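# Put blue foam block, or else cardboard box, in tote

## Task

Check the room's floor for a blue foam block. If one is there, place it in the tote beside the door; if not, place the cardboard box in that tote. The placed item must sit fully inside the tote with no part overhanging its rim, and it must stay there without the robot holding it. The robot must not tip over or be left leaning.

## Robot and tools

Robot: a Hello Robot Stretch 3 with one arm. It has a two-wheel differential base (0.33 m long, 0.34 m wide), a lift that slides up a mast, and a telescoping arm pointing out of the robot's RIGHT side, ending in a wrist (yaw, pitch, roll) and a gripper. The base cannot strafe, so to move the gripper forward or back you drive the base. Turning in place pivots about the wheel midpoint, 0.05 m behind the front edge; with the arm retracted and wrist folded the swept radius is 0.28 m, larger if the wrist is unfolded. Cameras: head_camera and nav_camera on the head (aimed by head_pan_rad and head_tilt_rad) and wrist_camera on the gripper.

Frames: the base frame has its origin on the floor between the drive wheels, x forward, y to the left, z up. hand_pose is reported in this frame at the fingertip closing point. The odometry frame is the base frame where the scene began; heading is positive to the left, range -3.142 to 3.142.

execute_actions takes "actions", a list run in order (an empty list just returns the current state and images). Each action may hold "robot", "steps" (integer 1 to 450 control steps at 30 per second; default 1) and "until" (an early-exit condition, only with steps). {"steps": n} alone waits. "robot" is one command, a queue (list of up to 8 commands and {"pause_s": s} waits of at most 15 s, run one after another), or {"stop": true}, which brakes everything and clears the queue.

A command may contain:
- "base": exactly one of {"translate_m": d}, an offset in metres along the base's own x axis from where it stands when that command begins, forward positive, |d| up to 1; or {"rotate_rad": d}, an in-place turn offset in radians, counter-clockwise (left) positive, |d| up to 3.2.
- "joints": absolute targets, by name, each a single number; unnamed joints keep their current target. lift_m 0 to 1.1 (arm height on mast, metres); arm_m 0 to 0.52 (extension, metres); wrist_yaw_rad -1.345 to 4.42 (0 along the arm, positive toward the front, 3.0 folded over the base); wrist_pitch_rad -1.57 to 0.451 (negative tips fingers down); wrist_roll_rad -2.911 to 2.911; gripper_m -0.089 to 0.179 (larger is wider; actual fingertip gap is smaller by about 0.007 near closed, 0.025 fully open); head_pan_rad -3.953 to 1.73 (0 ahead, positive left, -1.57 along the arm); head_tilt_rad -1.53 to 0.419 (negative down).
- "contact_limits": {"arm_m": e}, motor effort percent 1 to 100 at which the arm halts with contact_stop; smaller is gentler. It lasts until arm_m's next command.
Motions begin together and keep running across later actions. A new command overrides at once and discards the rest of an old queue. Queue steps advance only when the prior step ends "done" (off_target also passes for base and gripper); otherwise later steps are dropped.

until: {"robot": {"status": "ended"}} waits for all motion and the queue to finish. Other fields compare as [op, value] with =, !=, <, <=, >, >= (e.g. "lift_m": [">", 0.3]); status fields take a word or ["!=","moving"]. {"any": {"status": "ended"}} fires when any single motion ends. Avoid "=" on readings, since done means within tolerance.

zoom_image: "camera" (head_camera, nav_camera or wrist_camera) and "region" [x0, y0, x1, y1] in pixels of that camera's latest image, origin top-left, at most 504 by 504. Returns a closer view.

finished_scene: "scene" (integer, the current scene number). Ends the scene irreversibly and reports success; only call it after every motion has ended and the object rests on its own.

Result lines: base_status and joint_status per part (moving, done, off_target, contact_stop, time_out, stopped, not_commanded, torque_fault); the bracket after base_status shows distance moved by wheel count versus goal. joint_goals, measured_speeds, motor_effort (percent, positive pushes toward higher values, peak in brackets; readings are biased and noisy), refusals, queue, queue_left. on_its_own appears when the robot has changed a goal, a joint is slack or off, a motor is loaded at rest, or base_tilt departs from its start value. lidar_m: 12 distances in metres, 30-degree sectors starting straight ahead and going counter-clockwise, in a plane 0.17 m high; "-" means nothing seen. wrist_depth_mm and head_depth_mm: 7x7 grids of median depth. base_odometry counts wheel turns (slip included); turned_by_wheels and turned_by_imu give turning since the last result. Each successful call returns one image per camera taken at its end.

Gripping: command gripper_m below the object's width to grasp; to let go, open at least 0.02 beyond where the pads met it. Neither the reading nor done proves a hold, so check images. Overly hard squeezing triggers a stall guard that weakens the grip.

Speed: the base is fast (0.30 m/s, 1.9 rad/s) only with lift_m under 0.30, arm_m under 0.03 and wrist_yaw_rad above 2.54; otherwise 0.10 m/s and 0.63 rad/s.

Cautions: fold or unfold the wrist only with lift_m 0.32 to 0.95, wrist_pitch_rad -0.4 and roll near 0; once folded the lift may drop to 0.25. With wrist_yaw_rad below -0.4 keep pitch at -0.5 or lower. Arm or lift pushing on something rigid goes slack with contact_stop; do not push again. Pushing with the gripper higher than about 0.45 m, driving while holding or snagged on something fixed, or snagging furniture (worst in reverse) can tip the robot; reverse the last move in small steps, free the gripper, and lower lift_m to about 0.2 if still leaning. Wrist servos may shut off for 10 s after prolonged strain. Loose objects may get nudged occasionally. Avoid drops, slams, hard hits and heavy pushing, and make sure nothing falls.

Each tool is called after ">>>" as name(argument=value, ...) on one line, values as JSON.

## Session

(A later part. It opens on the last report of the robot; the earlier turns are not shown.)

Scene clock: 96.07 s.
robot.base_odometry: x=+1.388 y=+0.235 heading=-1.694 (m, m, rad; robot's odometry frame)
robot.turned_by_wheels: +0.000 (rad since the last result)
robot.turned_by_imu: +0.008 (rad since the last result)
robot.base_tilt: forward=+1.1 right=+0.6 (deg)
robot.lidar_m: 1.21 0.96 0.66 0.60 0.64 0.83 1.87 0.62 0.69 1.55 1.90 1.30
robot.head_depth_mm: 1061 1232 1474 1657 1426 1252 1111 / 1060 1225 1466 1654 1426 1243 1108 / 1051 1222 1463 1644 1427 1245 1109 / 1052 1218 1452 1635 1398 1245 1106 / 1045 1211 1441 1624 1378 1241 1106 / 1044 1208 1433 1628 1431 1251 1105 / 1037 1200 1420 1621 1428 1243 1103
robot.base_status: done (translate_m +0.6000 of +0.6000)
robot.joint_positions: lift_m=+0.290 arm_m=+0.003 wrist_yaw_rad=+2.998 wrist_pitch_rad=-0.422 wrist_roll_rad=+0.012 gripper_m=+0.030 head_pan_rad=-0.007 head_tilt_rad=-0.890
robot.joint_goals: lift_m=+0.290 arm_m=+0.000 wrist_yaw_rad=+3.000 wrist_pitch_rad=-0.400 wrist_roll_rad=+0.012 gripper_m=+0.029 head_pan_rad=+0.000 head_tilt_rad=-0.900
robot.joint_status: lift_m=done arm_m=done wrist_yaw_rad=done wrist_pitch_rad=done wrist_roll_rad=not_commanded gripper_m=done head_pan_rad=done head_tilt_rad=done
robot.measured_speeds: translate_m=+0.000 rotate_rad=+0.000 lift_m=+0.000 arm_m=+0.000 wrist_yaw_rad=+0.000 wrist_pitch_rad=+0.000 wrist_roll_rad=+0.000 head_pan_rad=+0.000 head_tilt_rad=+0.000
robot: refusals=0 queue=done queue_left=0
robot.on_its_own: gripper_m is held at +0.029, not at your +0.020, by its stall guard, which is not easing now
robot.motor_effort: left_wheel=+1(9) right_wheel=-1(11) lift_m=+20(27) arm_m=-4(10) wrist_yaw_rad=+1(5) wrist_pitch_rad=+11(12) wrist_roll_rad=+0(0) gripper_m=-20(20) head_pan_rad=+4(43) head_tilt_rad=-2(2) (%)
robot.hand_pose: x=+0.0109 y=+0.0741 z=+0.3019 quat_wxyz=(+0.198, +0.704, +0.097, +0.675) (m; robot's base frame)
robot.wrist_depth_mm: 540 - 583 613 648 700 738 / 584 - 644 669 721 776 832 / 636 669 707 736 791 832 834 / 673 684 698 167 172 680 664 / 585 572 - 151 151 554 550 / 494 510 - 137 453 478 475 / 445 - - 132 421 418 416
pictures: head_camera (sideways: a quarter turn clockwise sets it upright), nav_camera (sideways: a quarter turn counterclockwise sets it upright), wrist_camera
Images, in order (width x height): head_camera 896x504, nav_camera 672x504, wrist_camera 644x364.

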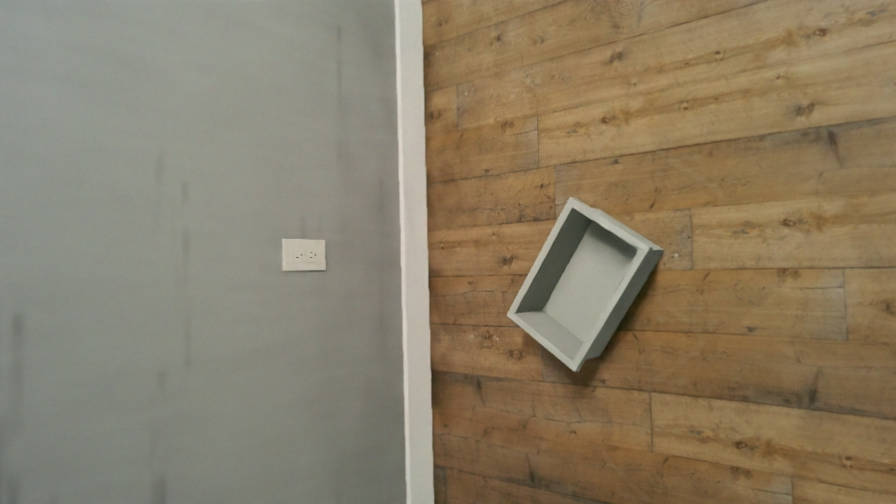

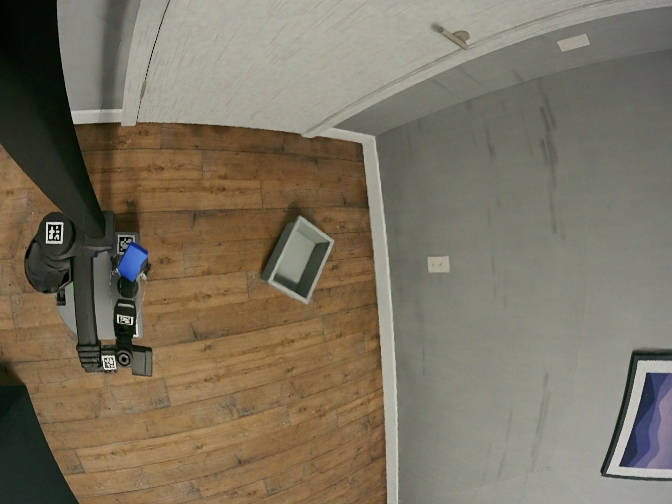

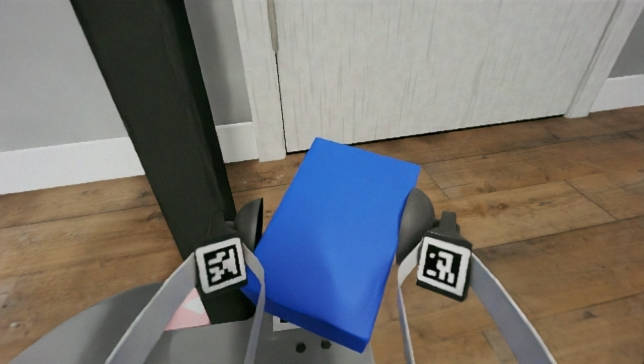

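>>> execute_actions(actions=[{"robot":[{"base":{"translate_m":0.1},"joints":{"lift_m":0.45}},{"base":{"rotate_rad":1.55},"joints":{"wrist_yaw_rad":0.0,"head_pan_rad":-1.4,"head_tilt_rad":-1.0}},{"base":{"translate_m":0.1},"joints":{"arm_m":0.2,"lift_m":0.33,"wrist_pitch_rad":-0.8}}],"steps":450,"until":{"robot":{"status":"ended"}}}])

Scene clock: 104.63 s.
robot.base_odometry: x=+1.474 y=+0.122 heading=-0.144 (m, m, rad; robot's odometry frame)
robot.turned_by_wheels: +1.550 (rad since the last result)
robot.turned_by_imu: +1.574 (rad since the last result)
robot.base_tilt: forward=+1.2 right=+0.5 (deg)
robot.lidar_m: 0.52 0.52 0.70 1.52 0.77 0.82 1.80 1.76 1.18 1.10 0.84 0.56
robot.head_depth_mm: 964 1130 1368 1540 1356 1208 1095 / 974 1147 1391 1540 1356 1202 - / 987 1165 1422 1549 1355 1202 1142 / 999 1182 1447 1537 1329 1209 1126 / 1014 1202 1477 1550 1352 1208 1091 / 1029 1227 1489 1522 1355 1209 1092 / 1039 1170 1241 1255 1290 1211 1094
robot.base_status: done (translate_m +0.1000 of +0.1000)
robot.joint_positions: lift_m=+0.330 arm_m=+0.200 wrist_yaw_rad=+0.002 wrist_pitch_rad=-0.809 wrist_roll_rad=+0.012 gripper_m=+0.030 head_pan_rad=-1.393 head_tilt_rad=-0.987
robot.joint_goals: lift_m=+0.330 arm_m=+0.200 wrist_yaw_rad=+0.000 wrist_pitch_rad=-0.800 wrist_roll_rad=+0.012 gripper_m=+0.029 head_pan_rad=-1.400 head_tilt_rad=-1.000
robot.joint_status: lift_m=done arm_m=done wrist_yaw_rad=done wrist_pitch_rad=done wrist_roll_rad=not_commanded gripper_m=done head_pan_rad=done head_tilt_rad=done
robot.measured_speeds: translate_m=+0.000 rotate_rad=+0.000 lift_m=+0.000 arm_m=+0.000 wrist_yaw_rad=+0.000 wrist_pitch_rad=+0.000 wrist_roll_rad=+0.000 head_pan_rad=+0.000 head_tilt_rad=+0.000
robot: refusals=0 queue=done queue_left=0
robot.on_its_own: gripper_m is held at +0.029, not at your +0.020, by its stall guard, which is not easing now
robot.motor_effort: left_wheel=-2(8) right_wheel=+3(7) lift_m=+20(27) arm_m=+5(5) wrist_yaw_rad=-3(6) wrist_pitch_rad=+5(12) wrist_roll_rad=+0(0) gripper_m=-18(19) head_pan_rad=-3(43) head_tilt_rad=-5(14) (%)
robot.hand_pose: x=-0.0213 y=-0.5040 z=+0.2668 quat_wxyz=(+0.647, +0.277, -0.653, -0.280) (m; robot's base frame)
robot.wrist_depth_mm: 657 653 665 663 668 653 640 / 617 606 607 597 588 579 573 / 550 549 436 408 526 522 515 / 500 494 428 167 172 474 472 / 456 445 377 151 151 431 433 / 418 417 400 138 289 402 396 / 387 386 383 367 298 372 370
pictures: head_camera (sideways: a quarter turn clockwise sets it upright), nav_camera (sideways: a quarter turn counterclockwise sets it upright), wrist_camera
Images, in order (width x height): head_camera 896x504, nav_camera 672x504, wrist_camera 644x364.

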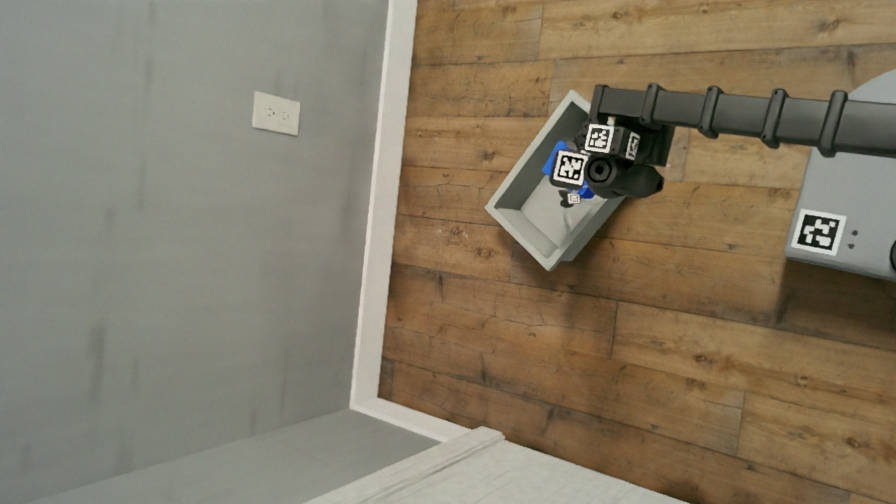

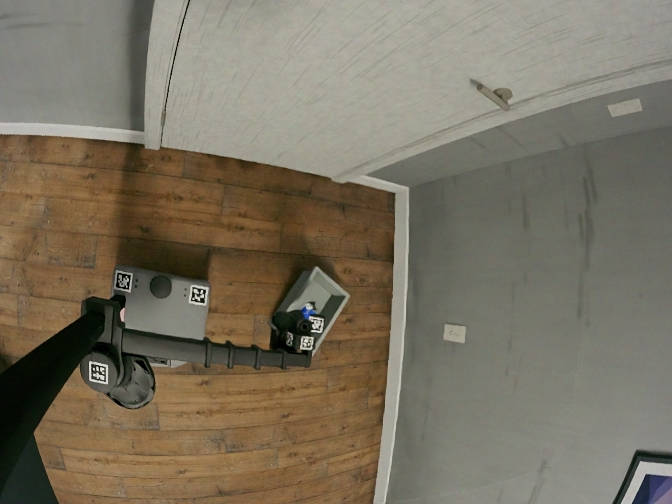

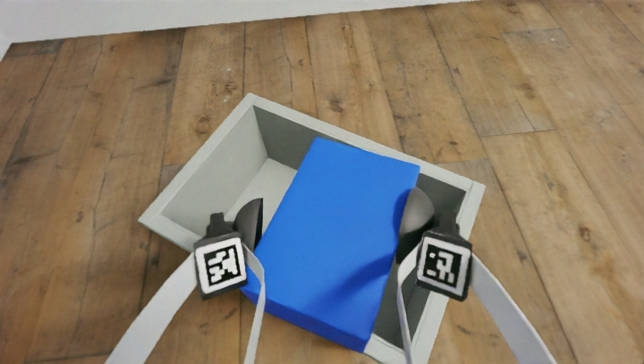

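Shift slightly forward and out toward the center, then lower.

>>> execute_actions(actions=[{"robot":[{"base":{"translate_m":0.05},"joints":{"arm_m":0.25}},{"joints":{"lift_m":0.25}}],"steps":450,"until":{"robot":{"status":"ended"}}}])

Scene clock: 108.10 s.
robot.base_odometry: x=+1.524 y=+0.114 heading=-0.144 (m, m, rad; robot's odometry frame)
robot.turned_by_wheels: +0.000 (rad since the last result)
robot.turned_by_imu: +0.000 (rad since the last result)
robot.base_tilt: forward=+1.1 right=+0.5 (deg)
robot.lidar_m: 0.47 0.47 0.63 1.38 0.80 0.83 1.82 1.75 1.18 0.50 0.75 0.51
robot.head_depth_mm: 959 1124 1357 1526 1362 1211 1097 / 973 1141 1380 1536 1320 1208 1108 / 981 1161 1422 1542 1305 1203 - / 994 1176 1440 1544 1330 1215 1121 / 1011 1198 1467 1537 1344 1210 1095 / 1025 1220 1428 1477 1352 1211 1090 / 992 1072 1101 1134 1197 1184 1094
robot.base_status: done (translate_m +0.0500 of +0.0500)
robot.joint_positions: lift_m=+0.250 arm_m=+0.250 wrist_yaw_rad=+0.002 wrist_pitch_rad=-0.809 wrist_roll_rad=+0.012 gripper_m=+0.030 head_pan_rad=-1.393 head_tilt_rad=-0.987
robot.joint_goals: lift_m=+0.250 arm_m=+0.250 wrist_yaw_rad=+0.000 wrist_pitch_rad=-0.800 wrist_roll_rad=+0.012 gripper_m=+0.029 head_pan_rad=-1.400 head_tilt_rad=-1.000
robot.joint_status: lift_m=done arm_m=done wrist_yaw_rad=done wrist_pitch_rad=done wrist_roll_rad=not_commanded gripper_m=done head_pan_rad=done head_tilt_rad=done
robot.measured_speeds: translate_m=+0.000 rotate_rad=+0.000 lift_m=+0.000 arm_m=+0.000 wrist_yaw_rad=+0.000 wrist_pitch_rad=+0.000 wrist_roll_rad=+0.000 head_pan_rad=+0.000 head_tilt_rad=+0.000
robot: refusals=0 queue=done queue_left=0
robot.on_its_own: gripper_m is held at +0.029, not at your +0.020, by its stall guard, which is not easing now
robot.motor_effort: left_wheel=-2(3) right_wheel=+2(7) lift_m=+20(19) arm_m=+4(7) wrist_yaw_rad=-2(2) wrist_pitch_rad=+5(5) wrist_roll_rad=+0(0) gripper_m=-20(20) head_pan_rad=-3(4) head_tilt_rad=-5(4) (%)
robot.hand_pose: x=-0.0213 y=-0.5540 z=+0.1868 quat_wxyz=(+0.647, +0.278, -0.653, -0.280) (m; robot's base frame)
robot.wrist_depth_mm: 565 557 549 539 534 531 520 / 496 490 485 479 473 471 464 / 447 441 328 325 290 422 421 / 403 400 303 167 172 271 372 / 367 353 270 151 151 321 255 / 339 338 209 138 314 279 228 / 316 312 309 192 301 294 290
pictures: head_camera (sideways: a quarter turn clockwise sets it upright), nav_camera (sideways: a quarter turn counterclockwise sets it upright), wrist_camera
Images, in order (width x height): head_camera 896x504, nav_camera 672x504, wrist_camera 644x364.

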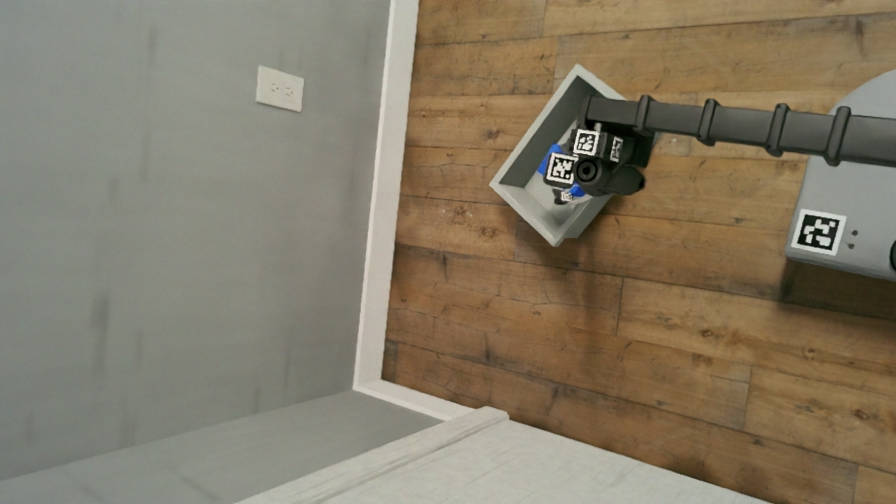

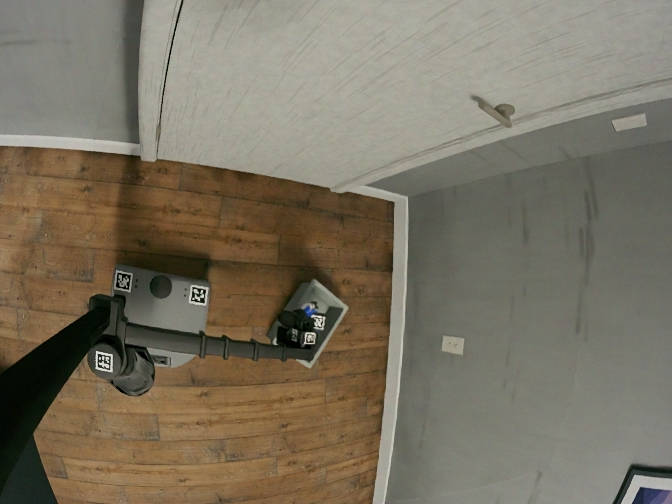

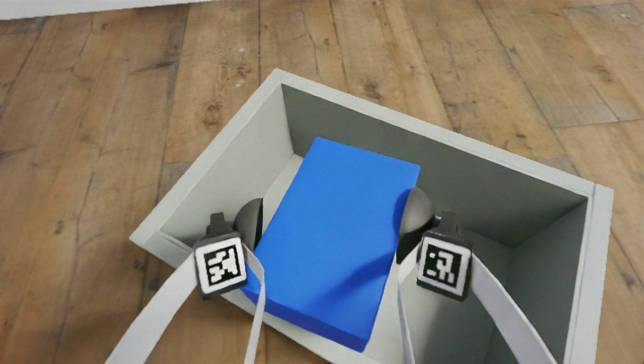

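>>> execute_actions(actions=[{"robot":[{"base":{"translate_m":-0.025},"joints":{"arm_m":0.26,"lift_m":0.22}},{"joints":{"gripper_m":0.1}},{"pause_s":0.5},{"joints":{"lift_m":0.4}},{"joints":{"arm_m":0.0}}],"steps":450,"until":{"robot":{"status":"ended"}}}])

Scene clock: 116.87 s.
robot.base_odometry: x=+1.499 y=+0.118 heading=-0.144 (m, m, rad; robot's odometry frame)
robot.turned_by_wheels: +0.000 (rad since the last result)
robot.turned_by_imu: -0.001 (rad since the last result)
robot.base_tilt: forward=+1.0 right=+0.5 (deg)
robot.lidar_m: 0.50 0.49 0.66 1.45 0.79 0.83 1.80 1.75 1.18 1.10 0.79 0.54
robot.head_depth_mm: 960 1131 1365 1535 1359 1209 1093 / 972 1143 1392 1539 1332 1209 - / 983 1162 1417 1542 1314 1245 - / 999 1179 1447 1546 1330 1207 1117 / 1014 1198 1473 1547 1349 1213 1093 / 1027 1227 1464 1514 1354 1214 1091 / 1017 1126 1173 1197 1258 1192 1091
robot.base_status: done (translate_m -0.0250 of -0.0250)
robot.joint_positions: lift_m=+0.400 arm_m=+0.003 wrist_yaw_rad=+0.002 wrist_pitch_rad=-0.809 wrist_roll_rad=+0.012 gripper_m=+0.100 head_pan_rad=-1.393 head_tilt_rad=-0.987
robot.joint_goals: lift_m=+0.400 arm_m=+0.000 wrist_yaw_rad=+0.000 wrist_pitch_rad=-0.800 wrist_roll_rad=+0.012 gripper_m=+0.100 head_pan_rad=-1.400 head_tilt_rad=-1.000
robot.joint_status: lift_m=done arm_m=done wrist_yaw_rad=done wrist_pitch_rad=done wrist_roll_rad=not_commanded gripper_m=done head_pan_rad=done head_tilt_rad=done
robot.measured_speeds: translate_m=+0.000 rotate_rad=+0.000 lift_m=+0.000 arm_m=+0.000 wrist_yaw_rad=+0.000 wrist_pitch_rad=+0.000 wrist_roll_rad=+0.000 head_pan_rad=+0.000 head_tilt_rad=+0.000
robot: refusals=0 queue=done queue_left=0
robot.motor_effort: left_wheel=-2(5) right_wheel=+2(5) lift_m=+25(28) arm_m=-4(0) wrist_yaw_rad=-3(2) wrist_pitch_rad=+5(5) wrist_roll_rad=+0(0) gripper_m=+0(77) head_pan_rad=-4(4) head_tilt_rad=-4(4) (%)
robot.hand_pose: x=-0.0213 y=-0.3068 z=+0.3364 quat_wxyz=(+0.647, +0.278, -0.653, -0.280) (m; robot's base frame)
robot.wrist_depth_mm: 732 795 804 790 766 754 747 / 692 710 703 582 683 686 669 / 635 644 605 620 590 607 603 / 588 576 567 525 549 553 545 / 533 526 528 516 514 510 502 / 490 487 472 475 473 468 467 / 454 449 442 442 438 437 434
pictures: head_camera (sideways: a quarter turn clockwise sets it upright), nav_camera (sideways: a quarter turn counterclockwise sets it upright), wrist_camera
Images, in order (width x height): head_camera 896x504, nav_camera 672x504, wrist_camera 644x364.

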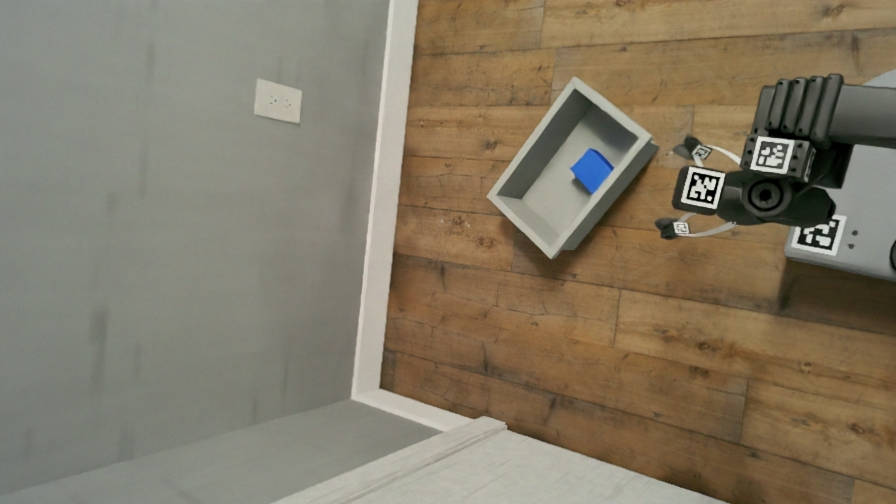

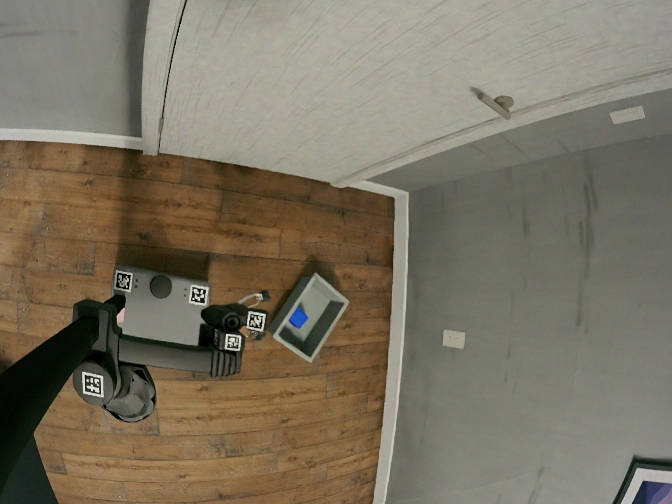

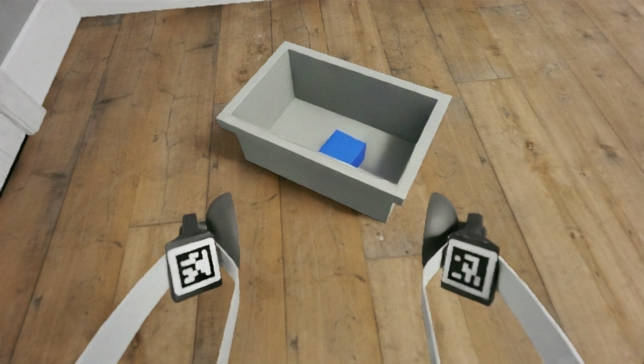

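>>> execute_actions(actions=[])

Scene clock: 117.30 s.
robot.base_odometry: x=+1.499 y=+0.118 heading=-0.144 (m, m, rad; robot's odometry frame)
robot.turned_by_wheels: +0.000 (rad since the last result)
robot.turned_by_imu: +0.000 (rad since the last result)
robot.base_tilt: forward=+1.1 right=+0.3 (deg)
robot.lidar_m: 0.50 0.49 0.67 1.45 0.78 0.83 1.81 1.76 1.18 1.10 0.79 0.53
robot.head_depth_mm: 959 1125 1362 1536 1346 1209 1097 / 971 1142 1392 1533 1330 1209 - / 984 1162 1418 1544 1309 1249 - / 999 1181 1444 1538 1332 1210 1111 / 1010 1198 1468 1538 1355 1213 1094 / 1027 1219 1457 1504 1352 1209 1092 / 1020 1129 1177 1199 1264 1190 1092
robot.base_status: done (translate_m -0.0250 of -0.0250)
robot.joint_positions: lift_m=+0.400 arm_m=+0.003 wrist_yaw_rad=+0.002 wrist_pitch_rad=-0.809 wrist_roll_rad=+0.012 gripper_m=+0.100 head_pan_rad=-1.393 head_tilt_rad=-0.987
robot.joint_goals: lift_m=+0.400 arm_m=+0.000 wrist_yaw_rad=+0.000 wrist_pitch_rad=-0.800 wrist_roll_rad=+0.012 gripper_m=+0.100 head_pan_rad=-1.400 head_tilt_rad=-1.000
robot.joint_status: lift_m=done arm_m=done wrist_yaw_rad=done wrist_pitch_rad=done wrist_roll_rad=not_commanded gripper_m=done head_pan_rad=done head_tilt_rad=done
robot.measured_speeds: translate_m=+0.000 rotate_rad=+0.000 lift_m=+0.000 arm_m=+0.000 wrist_yaw_rad=+0.000 wrist_pitch_rad=+0.000 wrist_roll_rad=+0.000 head_pan_rad=+0.000 head_tilt_rad=+0.000
robot: refusals=0 queue=done queue_left=0
robot.motor_effort: left_wheel=-2(2) right_wheel=+2(3) lift_m=+26(26) arm_m=-4(4) wrist_yaw_rad=-2(2) wrist_pitch_rad=+5(5) wrist_roll_rad=+0(0) gripper_m=+0(0) head_pan_rad=-4(4) head_tilt_rad=-4(4) (%)
robot.hand_pose: x=-0.0213 y=-0.3068 z=+0.3364 quat_wxyz=(+0.647, +0.278, -0.653, -0.280) (m; robot's base frame)
robot.wrist_depth_mm: 728 805 801 794 769 756 762 / 701 721 699 586 684 672 675 / 630 636 604 624 589 618 603 / 579 573 570 529 549 552 550 / 530 528 520 516 511 503 504 / 490 486 469 482 475 469 461 / 449 449 448 444 439 438 434
pictures: head_camera (sideways: a quarter turn clockwise sets it upright), nav_camera (sideways: a quarter turn counterclockwise sets it upright), wrist_camera
Images, in order (width x height): head_camera 896x504, nav_camera 672x504, wrist_camera 644x364.

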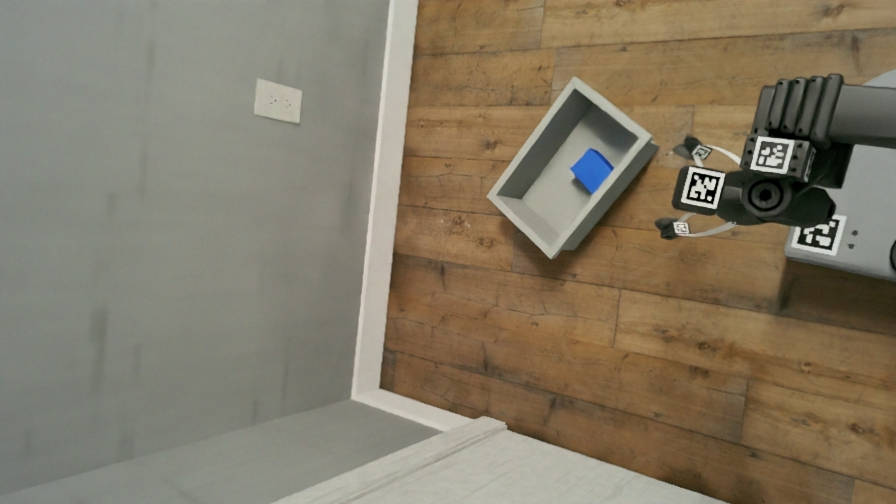

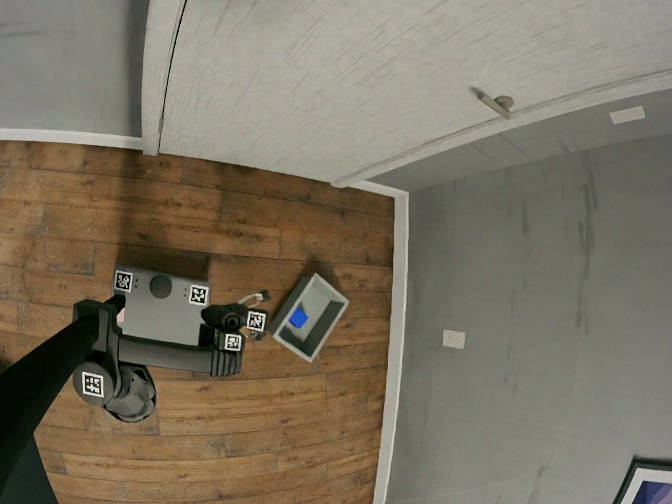

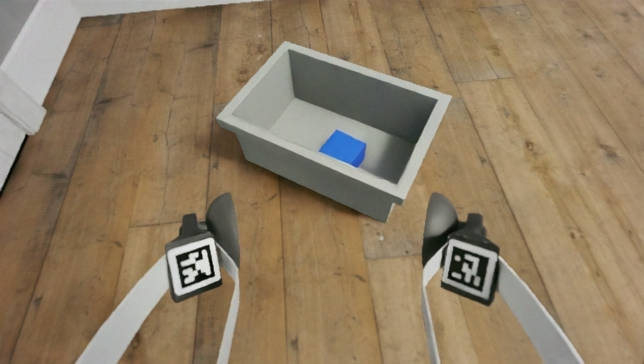

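>>> finished_scene(scene=2)

The scene is finished: the task was done.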